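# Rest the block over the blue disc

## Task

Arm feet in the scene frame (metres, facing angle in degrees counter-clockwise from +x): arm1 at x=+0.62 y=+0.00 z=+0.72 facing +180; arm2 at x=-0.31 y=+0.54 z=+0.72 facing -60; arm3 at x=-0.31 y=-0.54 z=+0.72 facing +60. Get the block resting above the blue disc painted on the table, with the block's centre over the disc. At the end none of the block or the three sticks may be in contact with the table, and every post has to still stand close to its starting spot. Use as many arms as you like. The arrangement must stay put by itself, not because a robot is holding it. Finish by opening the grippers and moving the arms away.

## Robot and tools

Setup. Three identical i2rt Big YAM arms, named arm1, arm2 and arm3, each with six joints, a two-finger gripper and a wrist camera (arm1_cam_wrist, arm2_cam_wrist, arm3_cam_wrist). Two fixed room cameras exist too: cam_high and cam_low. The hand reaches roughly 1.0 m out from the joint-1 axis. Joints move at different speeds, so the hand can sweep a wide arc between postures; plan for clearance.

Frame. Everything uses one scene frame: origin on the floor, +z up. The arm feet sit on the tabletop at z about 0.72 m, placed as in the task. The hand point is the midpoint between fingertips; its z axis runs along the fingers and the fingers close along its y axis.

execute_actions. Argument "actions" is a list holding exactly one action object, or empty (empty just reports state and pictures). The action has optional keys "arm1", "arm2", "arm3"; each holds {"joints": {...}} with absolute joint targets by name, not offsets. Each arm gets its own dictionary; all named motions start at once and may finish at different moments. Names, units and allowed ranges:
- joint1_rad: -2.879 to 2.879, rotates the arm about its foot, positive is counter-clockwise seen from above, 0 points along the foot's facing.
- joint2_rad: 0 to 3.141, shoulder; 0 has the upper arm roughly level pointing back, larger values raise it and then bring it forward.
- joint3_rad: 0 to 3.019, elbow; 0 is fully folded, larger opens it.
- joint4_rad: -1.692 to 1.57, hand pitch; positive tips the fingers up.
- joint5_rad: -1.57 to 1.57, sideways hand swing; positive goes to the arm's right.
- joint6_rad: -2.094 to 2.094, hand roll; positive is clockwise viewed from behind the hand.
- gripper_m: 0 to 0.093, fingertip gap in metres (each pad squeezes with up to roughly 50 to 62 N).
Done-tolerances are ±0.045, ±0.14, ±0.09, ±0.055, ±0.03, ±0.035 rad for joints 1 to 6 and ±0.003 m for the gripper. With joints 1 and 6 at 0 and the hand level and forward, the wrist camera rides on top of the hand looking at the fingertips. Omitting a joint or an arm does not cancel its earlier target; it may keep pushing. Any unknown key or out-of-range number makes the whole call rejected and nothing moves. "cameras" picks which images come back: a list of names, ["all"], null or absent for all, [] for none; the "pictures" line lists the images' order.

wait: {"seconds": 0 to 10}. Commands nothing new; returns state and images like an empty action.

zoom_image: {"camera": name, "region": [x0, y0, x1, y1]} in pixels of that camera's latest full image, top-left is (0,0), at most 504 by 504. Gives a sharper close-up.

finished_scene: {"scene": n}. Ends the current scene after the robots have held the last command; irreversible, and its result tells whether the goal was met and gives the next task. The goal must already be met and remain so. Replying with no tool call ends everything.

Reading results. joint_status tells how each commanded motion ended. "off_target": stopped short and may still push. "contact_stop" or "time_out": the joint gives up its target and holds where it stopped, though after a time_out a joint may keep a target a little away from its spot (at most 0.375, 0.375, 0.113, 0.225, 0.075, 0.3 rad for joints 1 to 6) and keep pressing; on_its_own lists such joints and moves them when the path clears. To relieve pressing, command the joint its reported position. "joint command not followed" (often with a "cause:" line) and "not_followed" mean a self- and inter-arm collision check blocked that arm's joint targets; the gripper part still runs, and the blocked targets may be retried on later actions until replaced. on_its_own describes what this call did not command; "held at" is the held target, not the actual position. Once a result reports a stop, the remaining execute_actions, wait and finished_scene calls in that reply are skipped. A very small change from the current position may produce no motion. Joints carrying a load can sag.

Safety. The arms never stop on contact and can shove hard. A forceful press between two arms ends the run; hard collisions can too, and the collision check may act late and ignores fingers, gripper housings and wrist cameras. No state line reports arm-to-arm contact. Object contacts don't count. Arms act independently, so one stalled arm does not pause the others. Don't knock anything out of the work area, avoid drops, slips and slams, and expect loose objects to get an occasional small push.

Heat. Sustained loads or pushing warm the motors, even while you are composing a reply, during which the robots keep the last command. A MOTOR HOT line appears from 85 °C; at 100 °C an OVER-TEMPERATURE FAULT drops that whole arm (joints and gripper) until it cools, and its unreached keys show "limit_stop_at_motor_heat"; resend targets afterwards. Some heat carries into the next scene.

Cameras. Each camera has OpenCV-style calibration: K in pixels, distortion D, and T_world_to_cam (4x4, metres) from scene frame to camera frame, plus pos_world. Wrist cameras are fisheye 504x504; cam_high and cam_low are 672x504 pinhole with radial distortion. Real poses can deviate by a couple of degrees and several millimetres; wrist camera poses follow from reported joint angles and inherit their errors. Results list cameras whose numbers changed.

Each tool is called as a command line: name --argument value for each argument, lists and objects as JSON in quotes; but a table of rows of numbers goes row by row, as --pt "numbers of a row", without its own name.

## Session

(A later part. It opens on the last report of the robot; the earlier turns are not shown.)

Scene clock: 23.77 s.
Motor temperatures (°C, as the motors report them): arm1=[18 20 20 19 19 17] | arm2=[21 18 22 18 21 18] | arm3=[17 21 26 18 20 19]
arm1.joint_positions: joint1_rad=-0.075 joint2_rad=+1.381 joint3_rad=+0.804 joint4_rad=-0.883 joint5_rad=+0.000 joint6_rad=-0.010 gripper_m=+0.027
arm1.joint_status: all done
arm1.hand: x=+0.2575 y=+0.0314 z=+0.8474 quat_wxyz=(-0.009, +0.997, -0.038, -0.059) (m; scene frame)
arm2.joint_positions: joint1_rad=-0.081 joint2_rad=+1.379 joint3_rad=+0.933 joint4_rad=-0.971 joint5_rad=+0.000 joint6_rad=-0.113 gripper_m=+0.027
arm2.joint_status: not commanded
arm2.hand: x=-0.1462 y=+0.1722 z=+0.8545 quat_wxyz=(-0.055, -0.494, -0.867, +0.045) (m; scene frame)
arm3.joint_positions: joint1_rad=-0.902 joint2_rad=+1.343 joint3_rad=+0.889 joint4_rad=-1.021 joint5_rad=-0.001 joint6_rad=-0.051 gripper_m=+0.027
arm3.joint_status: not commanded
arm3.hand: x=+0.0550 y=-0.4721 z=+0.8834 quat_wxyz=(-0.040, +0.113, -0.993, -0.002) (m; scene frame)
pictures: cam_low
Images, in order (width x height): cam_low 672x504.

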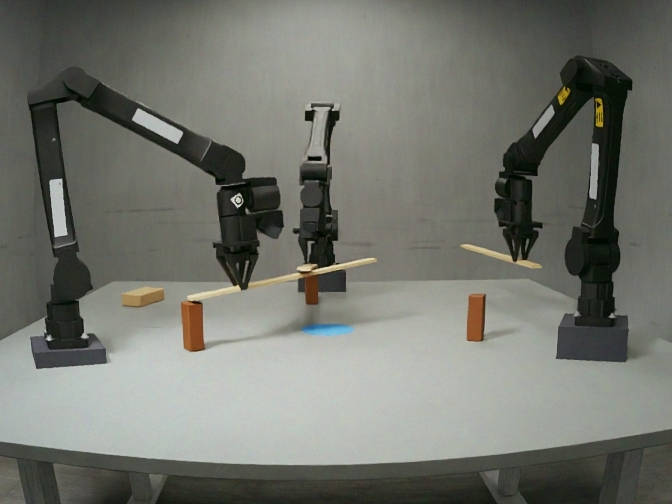

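execute_actions --actions '[{"arm1":{"joints":{"gripper_m":0.05}},"arm3":{"joints":{"joint1_rad":-0.55}}}]' --cameras '[]'

execute_actions --actions '[{"arm1":{"joints":{"joint2_rad":0.8}},"arm3":{"joints":{"joint2_rad":1.41,"joint4_rad":-0.91}}}]' --cameras '[]'

execute_actions --actions '[{"arm3":{"joints":{"joint1_rad":-0.255}}}]' --cameras '["cam_low","cam_high"]'

zoom_image --camera "cam_low" --region '[270, 220, 520, 330]'

zoom_image --camera "cam_high" --region '[290, 170, 440, 300]'

Scene clock: 25.47 s.
Motor temperatures (°C, as the motors report them): arm1=[18 20 20 19 19 17] | arm2=[21 18 22 18 21 18] | arm3=[17 21 26 18 20 19]
arm1.joint_positions: joint1_rad=-0.075 joint2_rad=+1.381 joint3_rad=+0.804 joint4_rad=-0.880 joint5_rad=+0.000 joint6_rad=-0.010 gripper_m=+0.050
arm1.joint_status: all done
arm1.hand: x=+0.2569 y=+0.0314 z=+0.8475 quat_wxyz=(-0.009, +0.997, -0.038, -0.060) (m; scene frame)
arm2.joint_positions: joint1_rad=-0.081 joint2_rad=+1.379 joint3_rad=+0.933 joint4_rad=-0.971 joint5_rad=+0.000 joint6_rad=-0.112 gripper_m=+0.027
arm2.joint_status: not commanded
arm2.hand: x=-0.1462 y=+0.1722 z=+0.8545 quat_wxyz=(-0.055, -0.494, -0.866, +0.045) (m; scene frame)
arm3.joint_positions: joint1_rad=-0.543 joint2_rad=+1.343 joint3_rad=+0.889 joint4_rad=-1.021 joint5_rad=-0.001 joint6_rad=-0.054 gripper_m=+0.027
arm3.joint_status: all done
arm3.hand: x=+0.0093 y=-0.3487 z=+0.8834 quat_wxyz=(-0.039, +0.290, -0.956, -0.011) (m; scene frame)
pictures: none
No camera images: the call's "cameras" was empty. Leave "cameras" out to get every camera's image.

Scene clock: 26.77 s.
Motor temperatures (°C, as the motors report them): arm1=[18 20 20 19 19 17] | arm2=[21 18 22 18 21 18] | arm3=[17 21 26 18 20 19]
arm1.joint_positions: joint1_rad=-0.075 joint2_rad=+0.799 joint3_rad=+0.804 joint4_rad=-0.880 joint5_rad=+0.000 joint6_rad=-0.010 gripper_m=+0.050
arm1.joint_status: all done
arm1.hand: x=+0.2773 y=+0.0274 z=+1.0472 quat_wxyz=(-0.022, +0.938, -0.034, -0.344) (m; scene frame)
arm2.joint_positions: joint1_rad=-0.081 joint2_rad=+1.379 joint3_rad=+0.933 joint4_rad=-0.971 joint5_rad=+0.000 joint6_rad=-0.112 gripper_m=+0.027
arm2.joint_status: not commanded
arm2.hand: x=-0.1462 y=+0.1722 z=+0.8545 quat_wxyz=(-0.055, -0.494, -0.866, +0.045) (m; scene frame)
arm3.joint_positions: joint1_rad=-0.543 joint2_rad=+1.419 joint3_rad=+0.889 joint4_rad=-0.932 joint5_rad=-0.001 joint6_rad=-0.054 gripper_m=+0.027
arm3.joint_status: all done
arm3.hand: x=+0.0251 y=-0.3392 z=+0.8584 quat_wxyz=(-0.045, +0.289, -0.956, -0.013) (m; scene frame)
pictures: none
No camera images: the call's "cameras" was empty. Leave "cameras" out to get every camera's image.

Scene clock: 27.83 s.
Motor temperatures (°C, as the motors report them): arm1=[18 20 20 19 19 17] | arm2=[21 18 22 18 21 18] | arm3=[17 21 26 18 20 19]
arm1.joint_positions: joint1_rad=-0.075 joint2_rad=+0.799 joint3_rad=+0.804 joint4_rad=-0.880 joint5_rad=+0.000 joint6_rad=-0.010 gripper_m=+0.050
arm1.joint_status: not commanded
arm1.hand: x=+0.2773 y=+0.0274 z=+1.0472 quat_wxyz=(-0.022, +0.938, -0.034, -0.344) (m; scene frame)
arm2.joint_positions: joint1_rad=-0.081 joint2_rad=+1.379 joint3_rad=+0.933 joint4_rad=-0.971 joint5_rad=+0.000 joint6_rad=-0.112 gripper_m=+0.027
arm2.joint_status: not commanded
arm2.hand: x=-0.1462 y=+0.1722 z=+0.8545 quat_wxyz=(-0.055, -0.494, -0.866, +0.045) (m; scene frame)
arm3.joint_positions: joint1_rad=-0.247 joint2_rad=+1.419 joint3_rad=+0.889 joint4_rad=-0.932 joint5_rad=+0.000 joint6_rad=-0.055 gripper_m=+0.027
arm3.joint_status: all done
arm3.hand: x=-0.0471 y=-0.2502 z=+0.8590 quat_wxyz=(-0.043, +0.428, -0.902, -0.022) (m; scene frame)
pictures: cam_high, cam_low
Images, in order (width x height): cam_high 672x504, cam_low 672x504.

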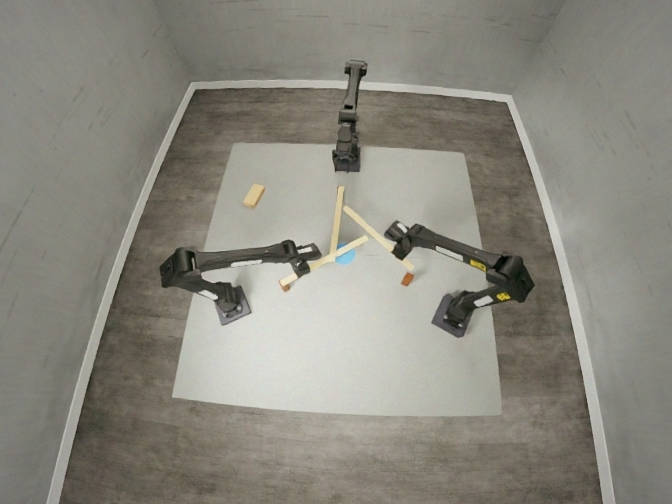

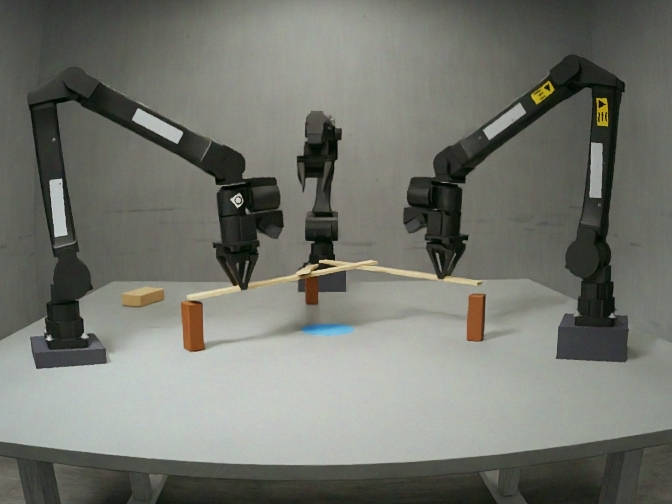

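Region (270, 220, 520, 330) of cam_low's 672x504 image, scaled by 2.016, with more detail than that image has; it fills the top 222 rows of this view, and the rest is white.

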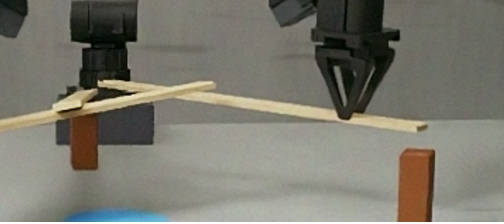

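Region (290, 170, 440, 300) of cam_high's 672x504 image, scaled by 3.360, with more detail than that image has; it fills the top 437 rows of this view, and the rest is white.

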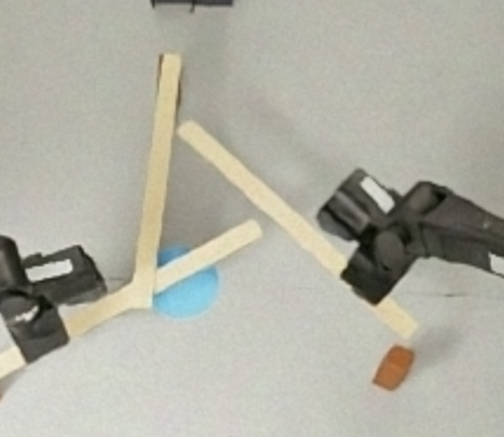

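execute_actions --actions '[{"arm3":{"joints":{"joint2_rad":1.34,"joint3_rad":0.803,"joint4_rad":-0.848}}}]' --cameras '["cam_low","cam_high"]'

zoom_image --camera "cam_low" --region '[270, 220, 520, 330]'

zoom_image --camera "cam_high" --region '[290, 170, 440, 300]'

Scene clock: 29.10 s.
Motor temperatures (°C, as the motors report them): arm1=[18 20 20 19 19 17] | arm2=[21 18 22 18 21 18] | arm3=[17 21 26 18 20 19]
arm1.joint_positions: joint1_rad=-0.075 joint2_rad=+0.799 joint3_rad=+0.804 joint4_rad=-0.880 joint5_rad=+0.000 joint6_rad=-0.010 gripper_m=+0.050
arm1.joint_status: not commanded
arm1.hand: x=+0.2773 y=+0.0274 z=+1.0472 quat_wxyz=(-0.022, +0.938, -0.034, -0.344) (m; scene frame)
arm2.joint_positions: joint1_rad=-0.081 joint2_rad=+1.379 joint3_rad=+0.933 joint4_rad=-0.971 joint5_rad=+0.000 joint6_rad=-0.112 gripper_m=+0.027
arm2.joint_status: not commanded
arm2.hand: x=-0.1462 y=+0.1722 z=+0.8545 quat_wxyz=(-0.055, -0.494, -0.866, +0.045) (m; scene frame)
arm3.joint_positions: joint1_rad=-0.247 joint2_rad=+1.350 joint3_rad=+0.789 joint4_rad=-0.870 joint5_rad=+0.000 joint6_rad=-0.055 gripper_m=+0.027
arm3.joint_status: all done
arm3.hand: x=-0.0642 y=-0.2689 z=+0.8501 quat_wxyz=(-0.057, +0.428, -0.902, -0.027) (m; scene frame)
pictures: cam_high, cam_low
Images, in order (width x height): cam_high 672x504, cam_low 672x504.

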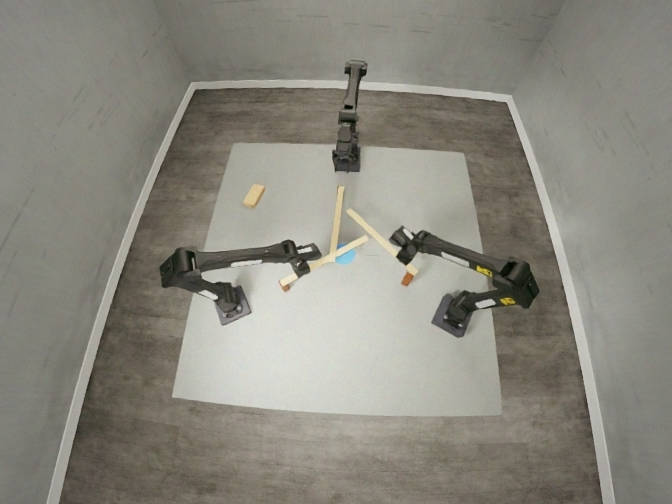

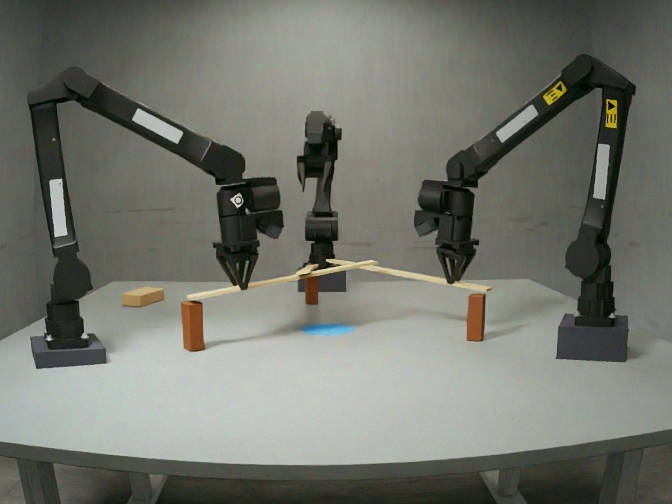

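Region (270, 220, 520, 330) of cam_low's 672x504 image, scaled by 2.016, with more detail than that image has; it fills the top 222 rows of this view, and the rest is white.

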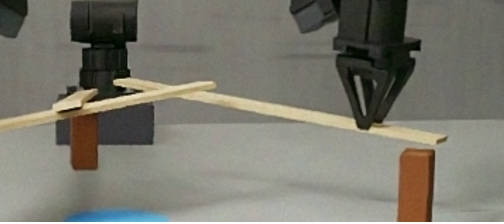

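Region (290, 170, 440, 300) of cam_high's 672x504 image, scaled by 3.360, with more detail than that image has; it fills the top 437 rows of this view, and the rest is white.

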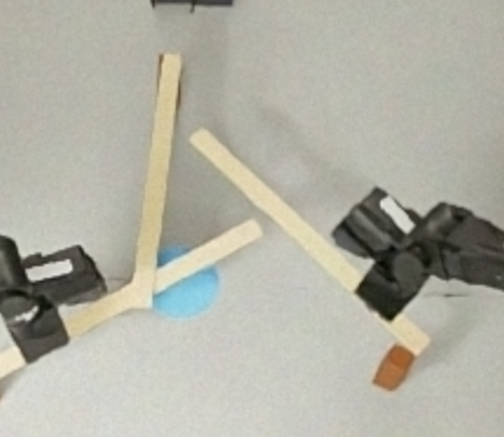

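Looks similar to the successful configuration.

execute_actions --actions '[{"arm3":{"joints":{"joint1_rad":-0.16}}}]' --cameras '["cam_low","cam_high"]'

zoom_image --camera "cam_low" --region '[270, 220, 520, 330]'

zoom_image --camera "cam_high" --region '[290, 170, 440, 300]'

Scene clock: 30.07 s.
Motor temperatures (°C, as the motors report them): arm1=[18 20 21 19 19 17] | arm2=[21 18 22 18 21 18] | arm3=[17 21 26 18 20 19]
arm1.joint_positions: joint1_rad=-0.075 joint2_rad=+0.799 joint3_rad=+0.804 joint4_rad=-0.880 joint5_rad=+0.000 joint6_rad=-0.010 gripper_m=+0.050
arm1.joint_status: not commanded
arm1.hand: x=+0.2773 y=+0.0274 z=+1.0472 quat_wxyz=(-0.022, +0.938, -0.034, -0.344) (m; scene frame)
arm2.joint_positions: joint1_rad=-0.081 joint2_rad=+1.379 joint3_rad=+0.933 joint4_rad=-0.971 joint5_rad=+0.000 joint6_rad=-0.112 gripper_m=+0.027
arm2.joint_status: not commanded
arm2.hand: x=-0.1462 y=+0.1722 z=+0.8545 quat_wxyz=(-0.055, -0.494, -0.866, +0.045) (m; scene frame)
arm3.joint_positions: joint1_rad=-0.156 joint2_rad=+1.350 joint3_rad=+0.789 joint4_rad=-0.870 joint5_rad=+0.000 joint6_rad=-0.055 gripper_m=+0.027
arm3.joint_status: all done
arm3.hand: x=-0.0895 y=-0.2478 z=+0.8503 quat_wxyz=(-0.056, +0.468, -0.881, -0.031) (m; scene frame)
pictures: cam_high, cam_low
Images, in order (width x height): cam_high 672x504, cam_low 672x504.

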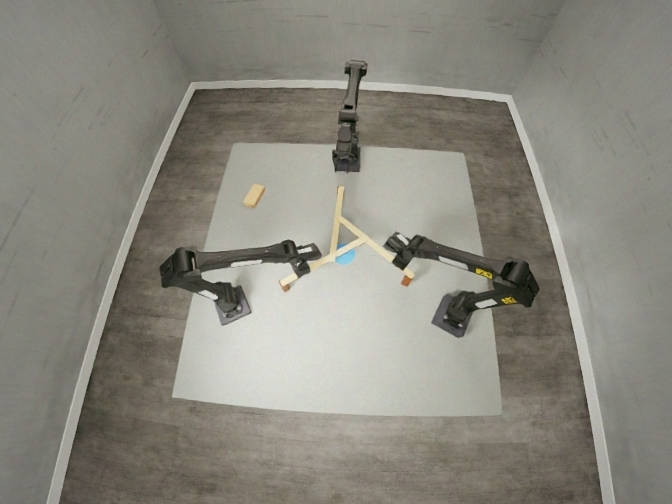

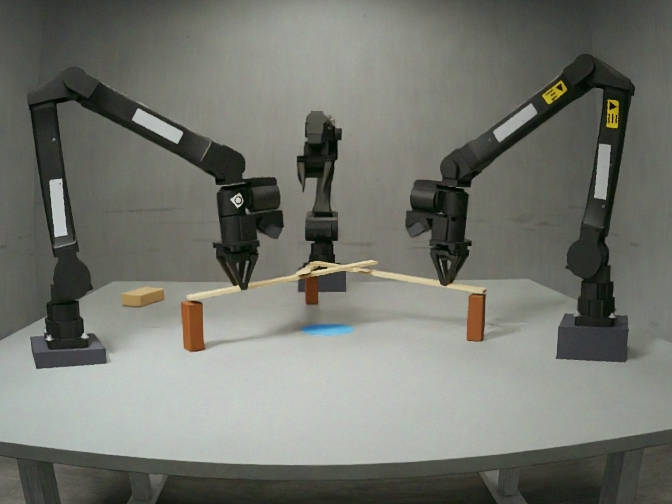

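Region (270, 220, 520, 330) of cam_low's 672x504 image, scaled by 2.016, with more detail than that image has; it fills the top 222 rows of this view, and the rest is white.

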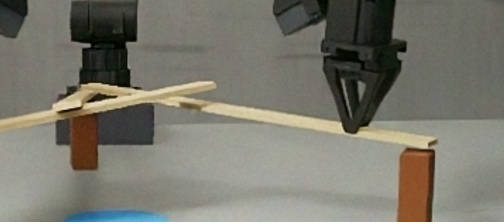

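Region (290, 170, 440, 300) of cam_high's 672x504 image, scaled by 3.360, with more detail than that image has; it fills the top 437 rows of this view, and the rest is white.

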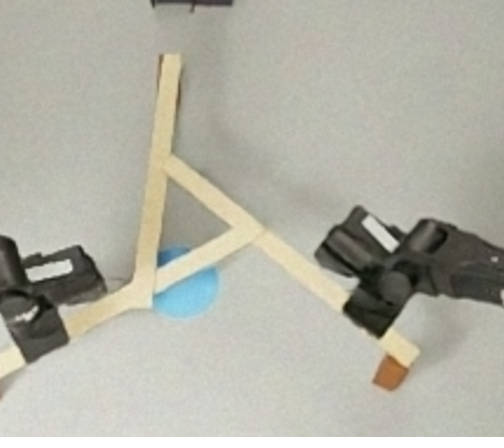

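execute_actions --actions '[{"arm3":{"joints":{"joint4_rad":-0.815}}}]' --cameras '[]'

execute_actions --actions '[{"arm3":{"joints":{"joint1_rad":-0.115,"joint6_rad":-0.1}}}]' --cameras '["cam_low","cam_high","arm3_cam_wrist"]'

zoom_image --camera "cam_low" --region '[270, 220, 520, 330]'

zoom_image --camera "cam_high" --region '[290, 170, 440, 300]'

Scene clock: 31.17 s.
Motor temperatures (°C, as the motors report them): arm1=[18 20 21 19 19 17] | arm2=[21 18 22 18 21 18] | arm3=[17 21 26 18 20 19]
arm1.joint_positions: joint1_rad=-0.075 joint2_rad=+0.799 joint3_rad=+0.804 joint4_rad=-0.880 joint5_rad=+0.000 joint6_rad=-0.010 gripper_m=+0.050
arm1.joint_status: not commanded
arm1.hand: x=+0.2773 y=+0.0274 z=+1.0472 quat_wxyz=(-0.022, +0.938, -0.034, -0.344) (m; scene frame)
arm2.joint_positions: joint1_rad=-0.081 joint2_rad=+1.379 joint3_rad=+0.933 joint4_rad=-0.971 joint5_rad=+0.000 joint6_rad=-0.112 gripper_m=+0.027
arm2.joint_status: not commanded
arm2.hand: x=-0.1462 y=+0.1722 z=+0.8545 quat_wxyz=(-0.055, -0.494, -0.866, +0.045) (m; scene frame)
arm3.joint_positions: joint1_rad=-0.156 joint2_rad=+1.350 joint3_rad=+0.789 joint4_rad=-0.838 joint5_rad=+0.000 joint6_rad=-0.055 gripper_m=+0.027
arm3.joint_status: all done
arm3.hand: x=-0.0848 y=-0.2415 z=+0.8514 quat_wxyz=(-0.071, +0.467, -0.880, -0.037) (m; scene frame)
pictures: none
No camera images: the call's "cameras" was empty. Leave "cameras" out to get every camera's image.

Scene clock: 31.87 s.
Motor temperatures (°C, as the motors report them): arm1=[18 20 21 19 19 17] | arm2=[21 18 22 18 21 18] | arm3=[17 21 26 18 20 19]
arm1.joint_positions: joint1_rad=-0.075 joint2_rad=+0.799 joint3_rad=+0.804 joint4_rad=-0.880 joint5_rad=+0.000 joint6_rad=-0.010 gripper_m=+0.050
arm1.joint_status: not commanded
arm1.hand: x=+0.2773 y=+0.0274 z=+1.0472 quat_wxyz=(-0.022, +0.938, -0.034, -0.344) (m; scene frame)
arm2.joint_positions: joint1_rad=-0.081 joint2_rad=+1.379 joint3_rad=+0.933 joint4_rad=-0.971 joint5_rad=+0.000 joint6_rad=-0.112 gripper_m=+0.027
arm2.joint_status: not commanded
arm2.hand: x=-0.1462 y=+0.1722 z=+0.8545 quat_wxyz=(-0.055, -0.494, -0.866, +0.045) (m; scene frame)
arm3.joint_positions: joint1_rad=-0.118 joint2_rad=+1.350 joint3_rad=+0.789 joint4_rad=-0.838 joint5_rad=+0.000 joint6_rad=-0.085 gripper_m=+0.027
arm3.joint_status: all done
arm3.hand: x=-0.0962 y=-0.2332 z=+0.8516 quat_wxyz=(-0.071, +0.497, -0.864, -0.038) (m; scene frame)
pictures: arm3_cam_wrist, cam_high, cam_low
camera_calibration (this result's frames):
arm3_cam_wrist: T_world_to_cam=[[0.863809, -0.503761, 0.00772115, -0.0388766], [-0.456271, -0.775694, 0.436022, -0.584539], [-0.213661, -0.380162, -0.899903, 0.777811], [0, 0, 0, 1]] pos_world=[-0.0669384, -0.177314, 0.955126]
Images, in order (width x height): arm3_cam_wrist 504x504, cam_high 672x504, cam_low 672x504.

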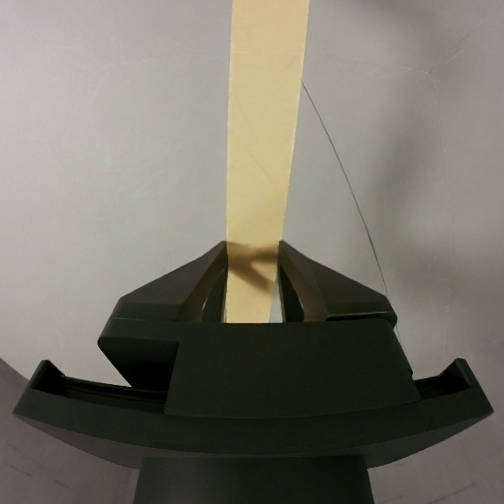

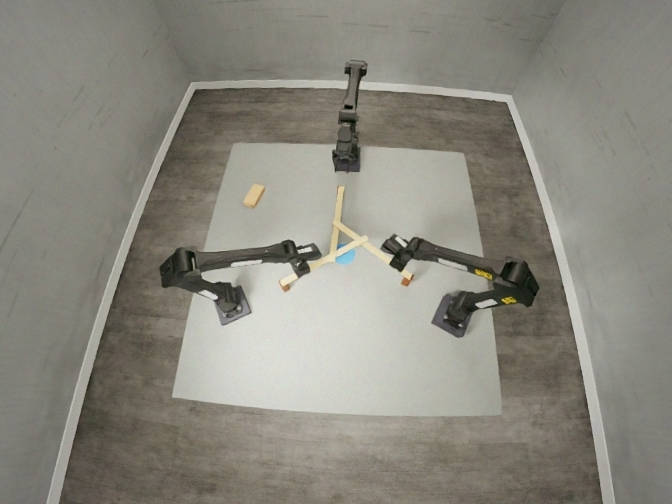

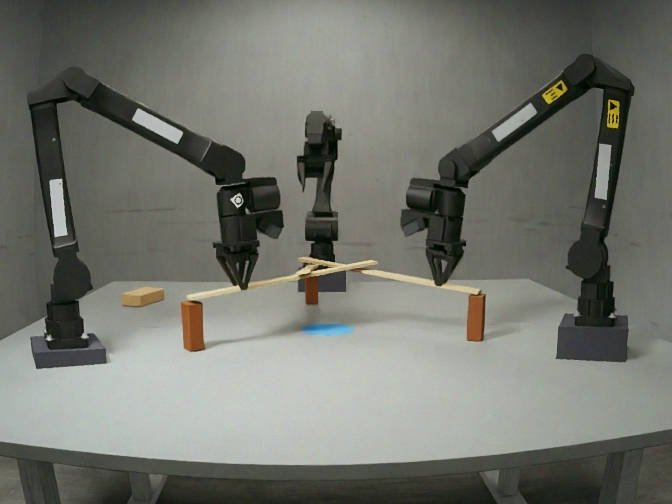

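Region (270, 220, 520, 330) of cam_low's 672x504 image, scaled by 2.016, with more detail than that image has; it fills the top 222 rows of this view, and the rest is white.

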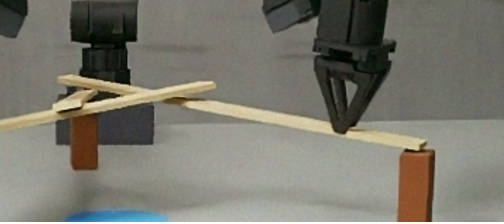

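Region (290, 170, 440, 300) of cam_high's 672x504 image, scaled by 3.360, with more detail than that image has; it fills the top 437 rows of this view, and the rest is white.

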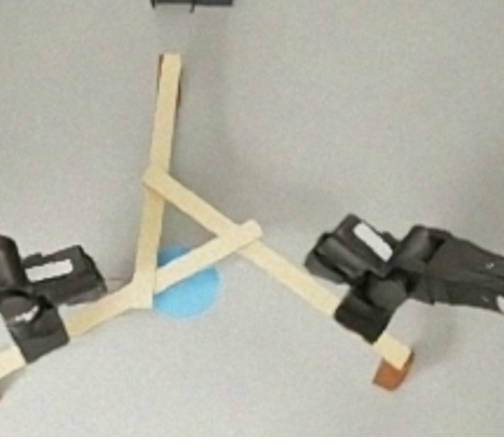

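execute_actions --actions '[{"arm3":{"joints":{"joint6_rad":-0.145}}}]' --cameras '[]'

execute_actions --actions '[{"arm3":{"joints":{"joint4_rad":-0.875,"joint2_rad":1.362}}}]' --cameras '["cam_low","cam_high"]'

zoom_image --camera "cam_low" --region '[270, 220, 520, 330]'

zoom_image --camera "cam_high" --region '[290, 170, 440, 300]'

Scene clock: 33.17 s.
Motor temperatures (°C, as the motors report them): arm1=[18 20 21 19 19 17] | arm2=[21 18 22 18 21 18] | arm3=[17 21 26 18 20 19]
arm1.joint_positions: joint1_rad=-0.075 joint2_rad=+0.799 joint3_rad=+0.804 joint4_rad=-0.880 joint5_rad=+0.000 joint6_rad=-0.010 gripper_m=+0.050
arm1.joint_status: not commanded
arm1.hand: x=+0.2773 y=+0.0274 z=+1.0472 quat_wxyz=(-0.022, +0.938, -0.034, -0.344) (m; scene frame)
arm2.joint_positions: joint1_rad=-0.081 joint2_rad=+1.379 joint3_rad=+0.933 joint4_rad=-0.971 joint5_rad=+0.000 joint6_rad=-0.112 gripper_m=+0.027
arm2.joint_status: not commanded
arm2.hand: x=-0.1462 y=+0.1722 z=+0.8545 quat_wxyz=(-0.055, -0.494, -0.866, +0.045) (m; scene frame)
arm3.joint_positions: joint1_rad=-0.118 joint2_rad=+1.350 joint3_rad=+0.789 joint4_rad=-0.838 joint5_rad=+0.000 joint6_rad=-0.130 gripper_m=+0.027
arm3.joint_status: all done
arm3.hand: x=-0.0962 y=-0.2332 z=+0.8516 quat_wxyz=(-0.071, +0.517, -0.852, -0.036) (m; scene frame)
pictures: none
No camera images: the call's "cameras" was empty. Leave "cameras" out to get every camera's image.

Scene clock: 33.80 s.
Motor temperatures (°C, as the motors report them): arm1=[18 20 21 19 19 17] | arm2=[21 18 22 18 21 18] | arm3=[17 21 26 18 20 19]
arm1.joint_positions: joint1_rad=-0.075 joint2_rad=+0.799 joint3_rad=+0.804 joint4_rad=-0.880 joint5_rad=+0.000 joint6_rad=-0.010 gripper_m=+0.050
arm1.joint_status: not commanded
arm1.hand: x=+0.2773 y=+0.0274 z=+1.0472 quat_wxyz=(-0.022, +0.938, -0.034, -0.344) (m; scene frame)
arm2.joint_positions: joint1_rad=-0.081 joint2_rad=+1.379 joint3_rad=+0.933 joint4_rad=-0.971 joint5_rad=+0.000 joint6_rad=-0.112 gripper_m=+0.027
arm2.joint_status: not commanded
arm2.hand: x=-0.1462 y=+0.1722 z=+0.8545 quat_wxyz=(-0.055, -0.495, -0.866, +0.045) (m; scene frame)
arm3.joint_positions: joint1_rad=-0.118 joint2_rad=+1.357 joint3_rad=+0.789 joint4_rad=-0.861 joint5_rad=+0.000 joint6_rad=-0.131 gripper_m=+0.027
arm3.joint_status: all done
arm3.hand: x=-0.0996 y=-0.2380 z=+0.8481 quat_wxyz=(-0.058, +0.517, -0.853, -0.030) (m; scene frame)
pictures: cam_high, cam_low
Images, in order (width x height): cam_high 672x504, cam_low 672x504.

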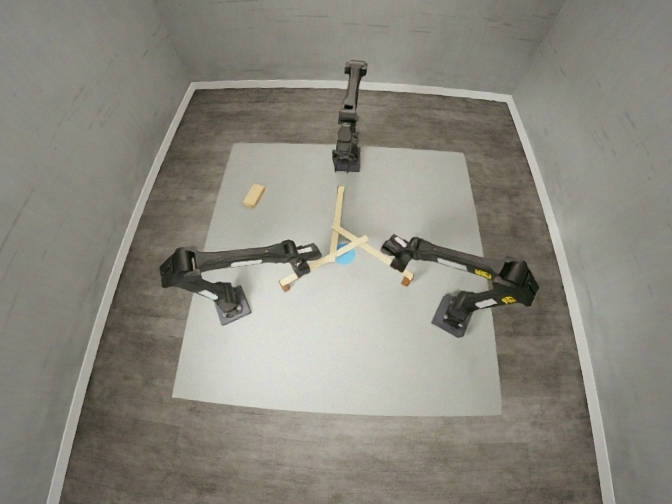

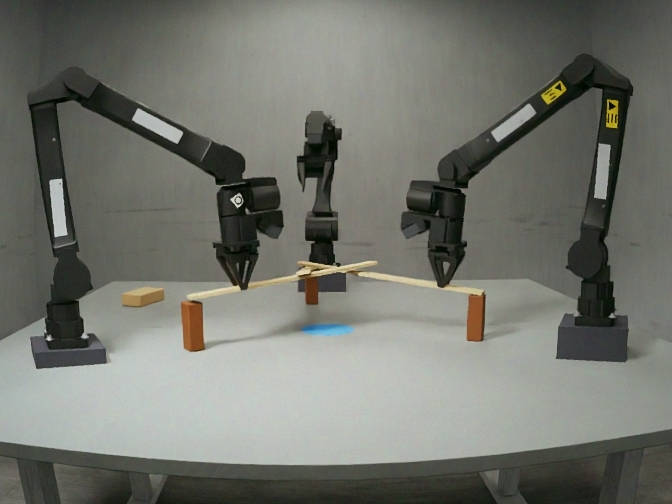

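Region (270, 220, 520, 330) of cam_low's 672x504 image, scaled by 2.016, with more detail than that image has; it fills the top 222 rows of this view, and the rest is white.

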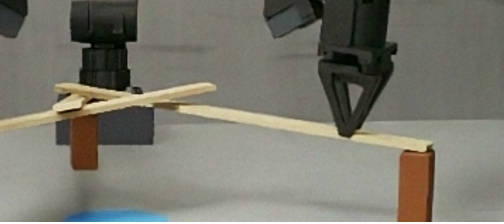

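Region (290, 170, 440, 300) of cam_high's 672x504 image, scaled by 3.360, with more detail than that image has; it fills the top 437 rows of this view, and the rest is white.

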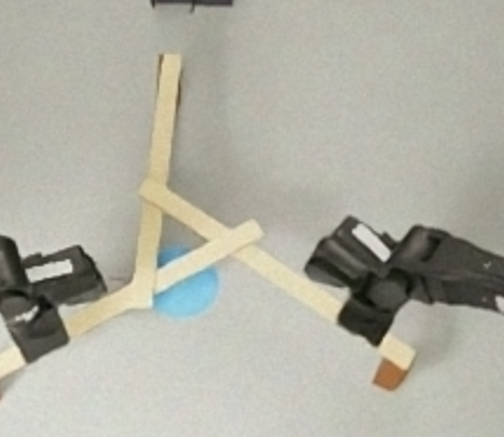

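execute_actions --actions '[{"arm3":{"joints":{"joint1_rad":-0.095,"joint6_rad":-0.1}}}]' --cameras '[]'

execute_actions --actions '[{"arm3":{"joints":{"gripper_m":0.05}}}]' --cameras '[]'

execute_actions --actions '[{"arm3":{"joints":{"joint2_rad":0.5}},"arm2":{"joints":{"joint4_rad":-1.03,"joint2_rad":1.405}}}]' --cameras '["cam_low","cam_high"]'

zoom_image --camera "cam_low" --region '[170, 220, 500, 330]'

zoom_image --camera "cam_high" --region '[230, 170, 430, 300]'

Scene clock: 35.07 s.
Motor temperatures (°C, as the motors report them): arm1=[18 20 21 19 19 17] | arm2=[21 18 22 18 21 18] | arm3=[17 21 26 18 20 19]
arm1.joint_positions: joint1_rad=-0.075 joint2_rad=+0.799 joint3_rad=+0.804 joint4_rad=-0.880 joint5_rad=+0.000 joint6_rad=-0.010 gripper_m=+0.050
arm1.joint_status: not commanded
arm1.hand: x=+0.2773 y=+0.0274 z=+1.0472 quat_wxyz=(-0.022, +0.938, -0.034, -0.344) (m; scene frame)
arm2.joint_positions: joint1_rad=-0.081 joint2_rad=+1.379 joint3_rad=+0.933 joint4_rad=-0.971 joint5_rad=+0.000 joint6_rad=-0.112 gripper_m=+0.027
arm2.joint_status: not commanded
arm2.hand: x=-0.1462 y=+0.1722 z=+0.8545 quat_wxyz=(-0.055, -0.495, -0.866, +0.045) (m; scene frame)
arm3.joint_positions: joint1_rad=-0.102 joint2_rad=+1.357 joint3_rad=+0.789 joint4_rad=-0.861 joint5_rad=+0.000 joint6_rad=-0.116 gripper_m=+0.027
arm3.joint_status: all done
arm3.hand: x=-0.1043 y=-0.2348 z=+0.8482 quat_wxyz=(-0.057, +0.518, -0.853, -0.031) (m; scene frame)
pictures: none
No camera images: the call's "cameras" was empty. Leave "cameras" out to get every camera's image.

Scene clock: 35.60 s.
Motor temperatures (°C, as the motors report them): arm1=[18 20 21 19 19 17] | arm2=[21 18 22 18 21 18] | arm3=[17 21 26 18 20 19]
arm1.joint_positions: joint1_rad=-0.075 joint2_rad=+0.799 joint3_rad=+0.804 joint4_rad=-0.880 joint5_rad=+0.000 joint6_rad=-0.010 gripper_m=+0.050
arm1.joint_status: not commanded
arm1.hand: x=+0.2773 y=+0.0274 z=+1.0472 quat_wxyz=(-0.022, +0.938, -0.034, -0.344) (m; scene frame)
arm2.joint_positions: joint1_rad=-0.081 joint2_rad=+1.379 joint3_rad=+0.933 joint4_rad=-0.971 joint5_rad=+0.000 joint6_rad=-0.112 gripper_m=+0.027
arm2.joint_status: not commanded
arm2.hand: x=-0.1462 y=+0.1722 z=+0.8545 quat_wxyz=(-0.055, -0.495, -0.866, +0.045) (m; scene frame)
arm3.joint_positions: joint1_rad=-0.102 joint2_rad=+1.357 joint3_rad=+0.789 joint4_rad=-0.861 joint5_rad=+0.000 joint6_rad=-0.115 gripper_m=+0.050
arm3.joint_status: all done
arm3.hand: x=-0.1043 y=-0.2348 z=+0.8482 quat_wxyz=(-0.057, +0.517, -0.853, -0.031) (m; scene frame)
pictures: none
No camera images: the call's "cameras" was empty. Leave "cameras" out to get every camera's image.

Scene clock: 36.97 s.
Motor temperatures (°C, as the motors report them): arm1=[18 20 21 19 19 17] | arm2=[21 18 22 18 21 18] | arm3=[17 21 26 18 20 19]
arm1.joint_positions: joint1_rad=-0.075 joint2_rad=+0.799 joint3_rad=+0.804 joint4_rad=-0.880 joint5_rad=+0.000 joint6_rad=-0.010 gripper_m=+0.050
arm1.joint_status: not commanded
arm1.hand: x=+0.2773 y=+0.0274 z=+1.0472 quat_wxyz=(-0.022, +0.938, -0.034, -0.344) (m; scene frame)
arm2.joint_positions: joint1_rad=-0.081 joint2_rad=+1.401 joint3_rad=+0.933 joint4_rad=-1.017 joint5_rad=+0.000 joint6_rad=-0.111 gripper_m=+0.027
arm2.joint_status: all done
arm2.hand: x=-0.1512 y=+0.1830 z=+0.8452 quat_wxyz=(-0.028, -0.496, -0.868, +0.025) (m; scene frame)
arm3.joint_positions: joint1_rad=-0.102 joint2_rad=+0.496 joint3_rad=+0.789 joint4_rad=-0.861 joint5_rad=+0.000 joint6_rad=-0.114 gripper_m=+0.050
arm3.joint_status: all done
arm3.hand: x=-0.1400 y=-0.2919 z=+1.1316 quat_wxyz=(-0.431, +0.454, -0.753, -0.202) (m; scene frame)
pictures: cam_high, cam_low
Images, in order (width x height): cam_high 672x504, cam_low 672x504.

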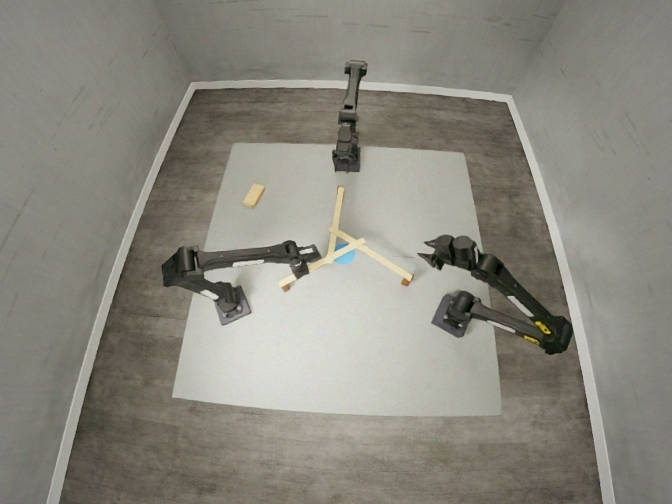

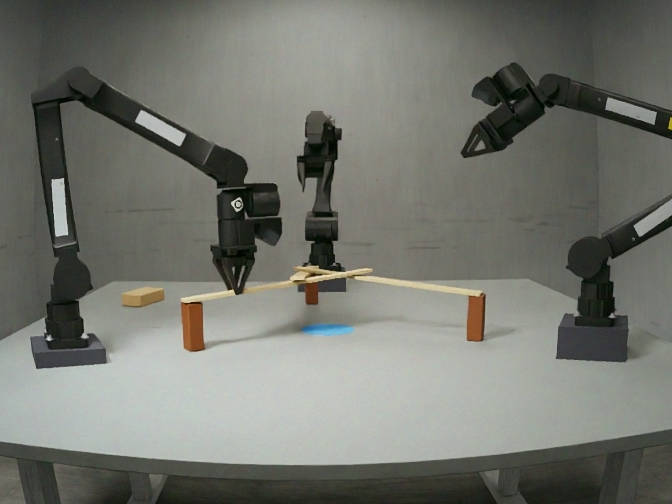

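Region (170, 220, 500, 330) of cam_low's 672x504 image, scaled by 1.527, with more detail than that image has.

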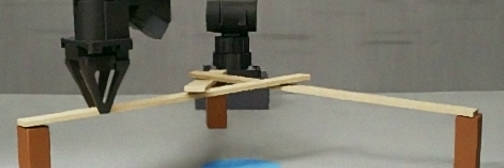

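Region (230, 170, 430, 300) of cam_high's 672x504 image, scaled by 2.520, with more detail than that image has; it fills the top 328 rows of this view, and the rest is white.

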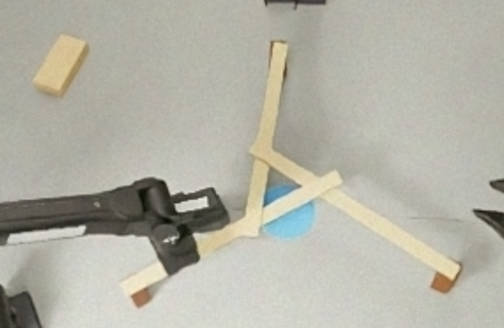

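execute_actions --actions '[{"arm2":{"joints":{"joint4_rad":-1.045}},"arm1":{"joints":{"joint1_rad":-1.033,"joint3_rad":1.3,"joint4_rad":-1.16,"joint6_rad":-0.745,"gripper_m":0.093,"joint2_rad":1.2}}}]' --cameras '[]'

execute_actions --actions '[{"arm2":{"joints":{"gripper_m":0.05}},"arm1":{"joints":{"joint2_rad":1.7,"joint3_rad":1.615}}}]' --cameras '[]'

execute_actions --actions '[{"arm2":{"joints":{"joint2_rad":0.4}},"arm1":{"joints":{"joint2_rad":1.965}}}]' --cameras '["cam_low","cam_high","arm1_cam_wrist"]'

Scene clock: 39.40 s.
Motor temperatures (°C, as the motors report them): arm1=[18 20 22 19 19 17] | arm2=[21 18 22 18 21 18] | arm3=[17 21 26 18 20 19]
arm1.joint_positions: joint1_rad=-1.029 joint2_rad=+1.201 joint3_rad=+1.240 joint4_rad=-1.145 joint5_rad=+0.000 joint6_rad=-0.729 gripper_m=+0.093
arm1.joint_status: all done
arm1.hand: x=+0.4000 y=+0.3764 z=+1.0911 quat_wxyz=(-0.183, +0.960, -0.151, -0.150) (m; scene frame)
arm2.joint_positions: joint1_rad=-0.081 joint2_rad=+1.401 joint3_rad=+0.933 joint4_rad=-1.030 joint5_rad=+0.000 joint6_rad=-0.111 gripper_m=+0.027
arm2.joint_status: all done
arm2.hand: x=-0.1524 y=+0.1858 z=+0.8450 quat_wxyz=(-0.022, -0.496, -0.868, +0.022) (m; scene frame)
arm3.joint_positions: joint1_rad=-0.102 joint2_rad=+0.496 joint3_rad=+0.789 joint4_rad=-0.861 joint5_rad=+0.000 joint6_rad=-0.114 gripper_m=+0.050
arm3.joint_status: not commanded
arm3.hand: x=-0.1400 y=-0.2919 z=+1.1316 quat_wxyz=(-0.431, +0.454, -0.753, -0.202) (m; scene frame)
pictures: none
No camera images: the call's "cameras" was empty. Leave "cameras" out to get every camera's image.

Scene clock: 40.67 s.
Motor temperatures (°C, as the motors report them): arm1=[18 20 23 19 19 17] | arm2=[21 18 22 18 21 18] | arm3=[17 21 27 18 20 19]
arm1.joint_positions: joint1_rad=-1.029 joint2_rad=+1.722 joint3_rad=+1.562 joint4_rad=-1.151 joint5_rad=+0.000 joint6_rad=-0.730 gripper_m=+0.093
arm1.joint_status: all done
arm1.hand: x=+0.3254 y=+0.5035 z=+0.9861 quat_wxyz=(-0.105, +0.979, -0.153, -0.086) (m; scene frame)
arm2.joint_positions: joint1_rad=-0.081 joint2_rad=+1.401 joint3_rad=+0.933 joint4_rad=-1.033 joint5_rad=+0.000 joint6_rad=-0.111 gripper_m=+0.050
arm2.joint_status: all done
arm2.hand: x=-0.1528 y=+0.1866 z=+0.8450 quat_wxyz=(-0.021, -0.496, -0.868, +0.021) (m; scene frame)
arm3.joint_positions: joint1_rad=-0.102 joint2_rad=+0.496 joint3_rad=+0.789 joint4_rad=-0.861 joint5_rad=+0.000 joint6_rad=-0.114 gripper_m=+0.050
arm3.joint_status: not commanded
arm3.hand: x=-0.1400 y=-0.2919 z=+1.1316 quat_wxyz=(-0.431, +0.454, -0.753, -0.202) (m; scene frame)
pictures: none
No camera images: the call's "cameras" was empty. Leave "cameras" out to get every camera's image.

Scene clock: 42.13 s.
Motor temperatures (°C, as the motors report them): arm1=[18 20 23 19 19 17] | arm2=[21 18 22 18 21 18] | arm3=[17 21 27 18 20 19]
arm1.joint_positions: joint1_rad=-1.029 joint2_rad=+1.992 joint3_rad=+1.578 joint4_rad=-1.151 joint5_rad=+0.000 joint6_rad=-0.730 gripper_m=+0.093
arm1.joint_status: all done
arm1.hand: x=+0.3225 y=+0.5085 z=+0.8391 quat_wxyz=(-0.008, +0.988, -0.155, -0.006) (m; scene frame)
arm2.joint_positions: joint1_rad=-0.081 joint2_rad=+0.396 joint3_rad=+0.933 joint4_rad=-1.033 joint5_rad=+0.000 joint6_rad=-0.111 gripper_m=+0.050
arm2.joint_status: all done
arm2.hand: x=-0.2059 y=+0.3118 z=+1.1666 quat_wxyz=(-0.407, -0.426, -0.749, +0.302) (m; scene frame)
arm3.joint_positions: joint1_rad=-0.102 joint2_rad=+0.496 joint3_rad=+0.789 joint4_rad=-0.861 joint5_rad=+0.000 joint6_rad=-0.114 gripper_m=+0.050
arm3.joint_status: not commanded
arm3.hand: x=-0.1400 y=-0.2919 z=+1.1316 quat_wxyz=(-0.431, +0.454, -0.753, -0.202) (m; scene frame)
pictures: arm1_cam_wrist, cam_high, cam_low
camera_calibration (this result's frames):
arm1_cam_wrist: T_world_to_cam=[[0.293626, 0.95586, 0.0107086, -0.589363], [0.764519, -0.241544, 0.597635, -0.622402], [0.573842, -0.167294, -0.801697, 0.691077], [0, 0, 0, 1]] pos_world=[0.252321, 0.528624, 0.932315]
Images, in order (width x height): arm1_cam_wrist 504x504, cam_high 672x504, cam_low 672x504.

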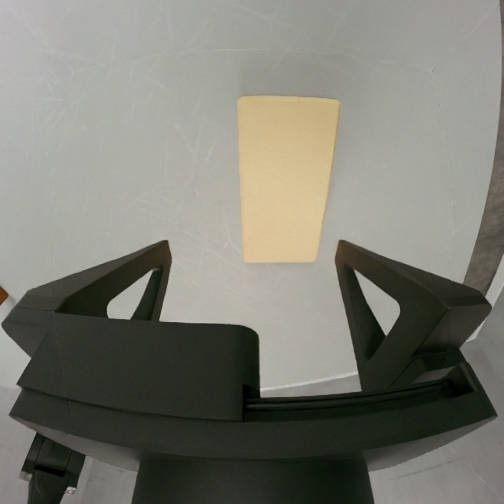

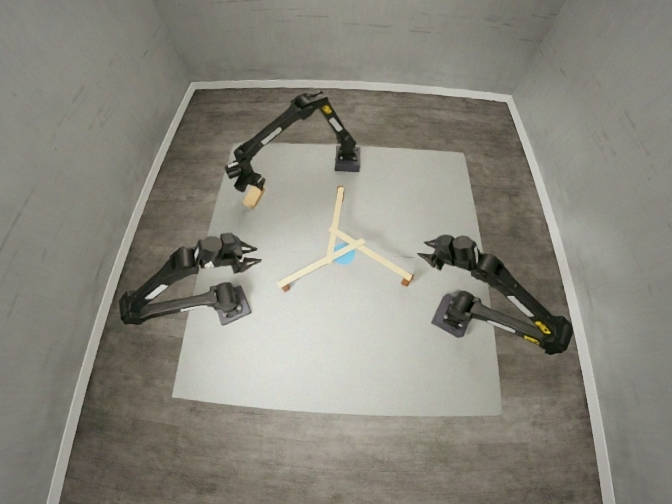

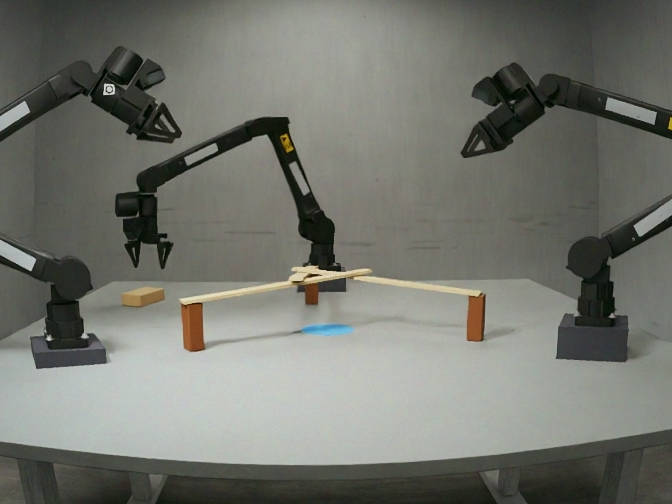

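execute_actions --actions '[{"arm1":{"joints":{"joint1_rad":-1.075,"joint6_rad":-0.785,"joint2_rad":2.04,"joint3_rad":1.555,"joint4_rad":-1.04}}}]' --cameras '["arm1_cam_wrist"]'

Scene clock: 43.40 s.
Motor temperatures (°C, as the motors report them): arm1=[18 20 23 19 19 17] | arm2=[21 18 23 18 21 18] | arm3=[17 21 27 18 20 19]
arm1.joint_positions: joint1_rad=-1.072 joint2_rad=+2.029 joint3_rad=+1.558 joint4_rad=-1.057 joint5_rad=+0.000 joint6_rad=-0.769 gripper_m=+0.093
arm1.joint_status: all done
arm1.hand: x=+0.3390 y=+0.5310 z=+0.8113 quat_wxyz=(-0.022, +0.987, -0.157, -0.017) (m; scene frame)
arm2.joint_positions: joint1_rad=-0.081 joint2_rad=+0.396 joint3_rad=+0.933 joint4_rad=-1.033 joint5_rad=+0.000 joint6_rad=-0.111 gripper_m=+0.050
arm2.joint_status: not commanded
arm2.hand: x=-0.2059 y=+0.3118 z=+1.1666 quat_wxyz=(-0.407, -0.426, -0.749, +0.302) (m; scene frame)
arm3.joint_positions: joint1_rad=-0.102 joint2_rad=+0.496 joint3_rad=+0.789 joint4_rad=-0.861 joint5_rad=+0.000 joint6_rad=-0.114 gripper_m=+0.050
arm3.joint_status: not commanded
arm3.hand: x=-0.1400 y=-0.2919 z=+1.1316 quat_wxyz=(-0.431, +0.454, -0.753, -0.202) (m; scene frame)
pictures: arm1_cam_wrist
camera_calibration (this result's frames):
arm1_cam_wrist: T_world_to_cam=[[0.298071, 0.953841, 0.0366101, -0.636865], [0.773472, -0.263826, 0.576313, -0.586959], [0.55937, -0.143465, -0.816409, 0.667251], [0, 0, 0, 1]] pos_world=[0.270587, 0.54834, 0.906337]
Images, in order (width x height): arm1_cam_wrist 504x504.

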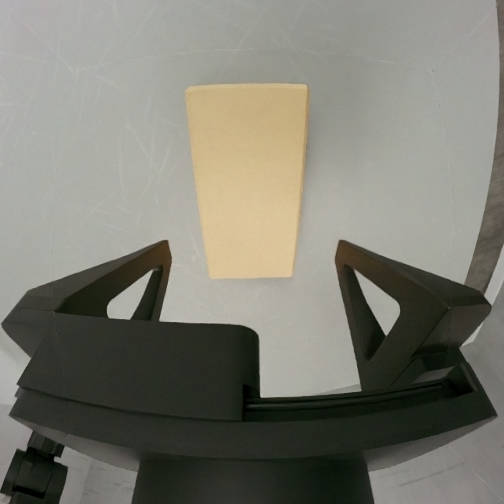

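execute_actions --actions '[{"arm1":{"joints":{"joint1_rad":-1.05,"joint2_rad":2.12,"joint4_rad":-0.96}}}]' --cameras '["arm1_cam_wrist","cam_low"]'

Scene clock: 44.80 s.
Motor temperatures (°C, as the motors report them): arm1=[18 20 23 19 19 17] | arm2=[21 18 23 18 21 18] | arm3=[17 21 27 18 20 19]
arm1.joint_positions: joint1_rad=-1.062 joint2_rad=+2.121 joint3_rad=+1.554 joint4_rad=-0.976 joint5_rad=+0.000 joint6_rad=-0.770 gripper_m=+0.093
arm1.joint_status: all done
arm1.hand: x=+0.3307 y=+0.5339 z=+0.7572 quat_wxyz=(-0.016, +0.988, -0.151, -0.013) (m; scene frame)
arm2.joint_positions: joint1_rad=-0.081 joint2_rad=+0.396 joint3_rad=+0.933 joint4_rad=-1.033 joint5_rad=+0.000 joint6_rad=-0.111 gripper_m=+0.050
arm2.joint_status: not commanded
arm2.hand: x=-0.2059 y=+0.3118 z=+1.1666 quat_wxyz=(-0.407, -0.426, -0.749, +0.302) (m; scene frame)
arm3.joint_positions: joint1_rad=-0.102 joint2_rad=+0.496 joint3_rad=+0.789 joint4_rad=-0.861 joint5_rad=+0.000 joint6_rad=-0.114 gripper_m=+0.050
arm3.joint_status: not commanded
arm3.hand: x=-0.1400 y=-0.2919 z=+1.1316 quat_wxyz=(-0.431, +0.454, -0.753, -0.202) (m; scene frame)
pictures: arm1_cam_wrist, cam_low
camera_calibration (this result's frames):
arm1_cam_wrist: T_world_to_cam=[[0.287634, 0.957373, 0.0265388, -0.625936], [0.772143, -0.248199, 0.584972, -0.563016], [0.566623, -0.147766, -0.810619, 0.623725], [0, 0, 0, 1]] pos_world=[0.261352, 0.55168, 0.851564]
Images, in order (width x height): arm1_cam_wrist 504x504, cam_low 672x504.

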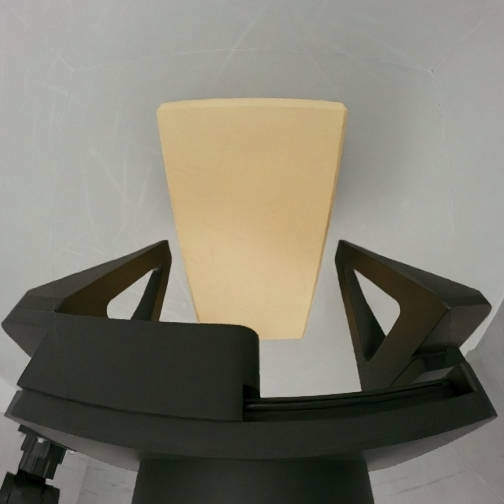

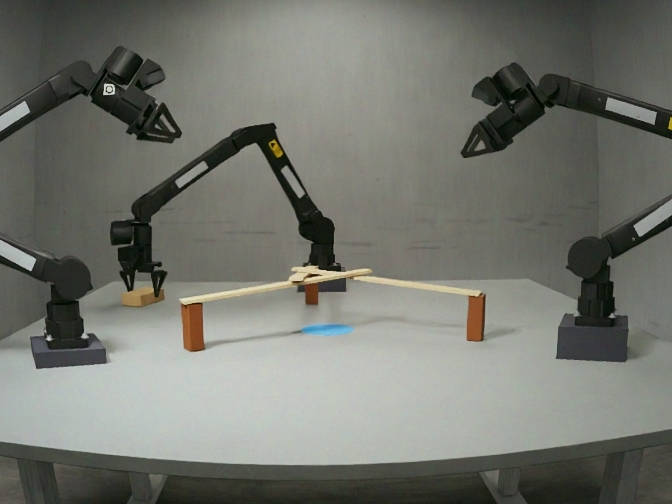

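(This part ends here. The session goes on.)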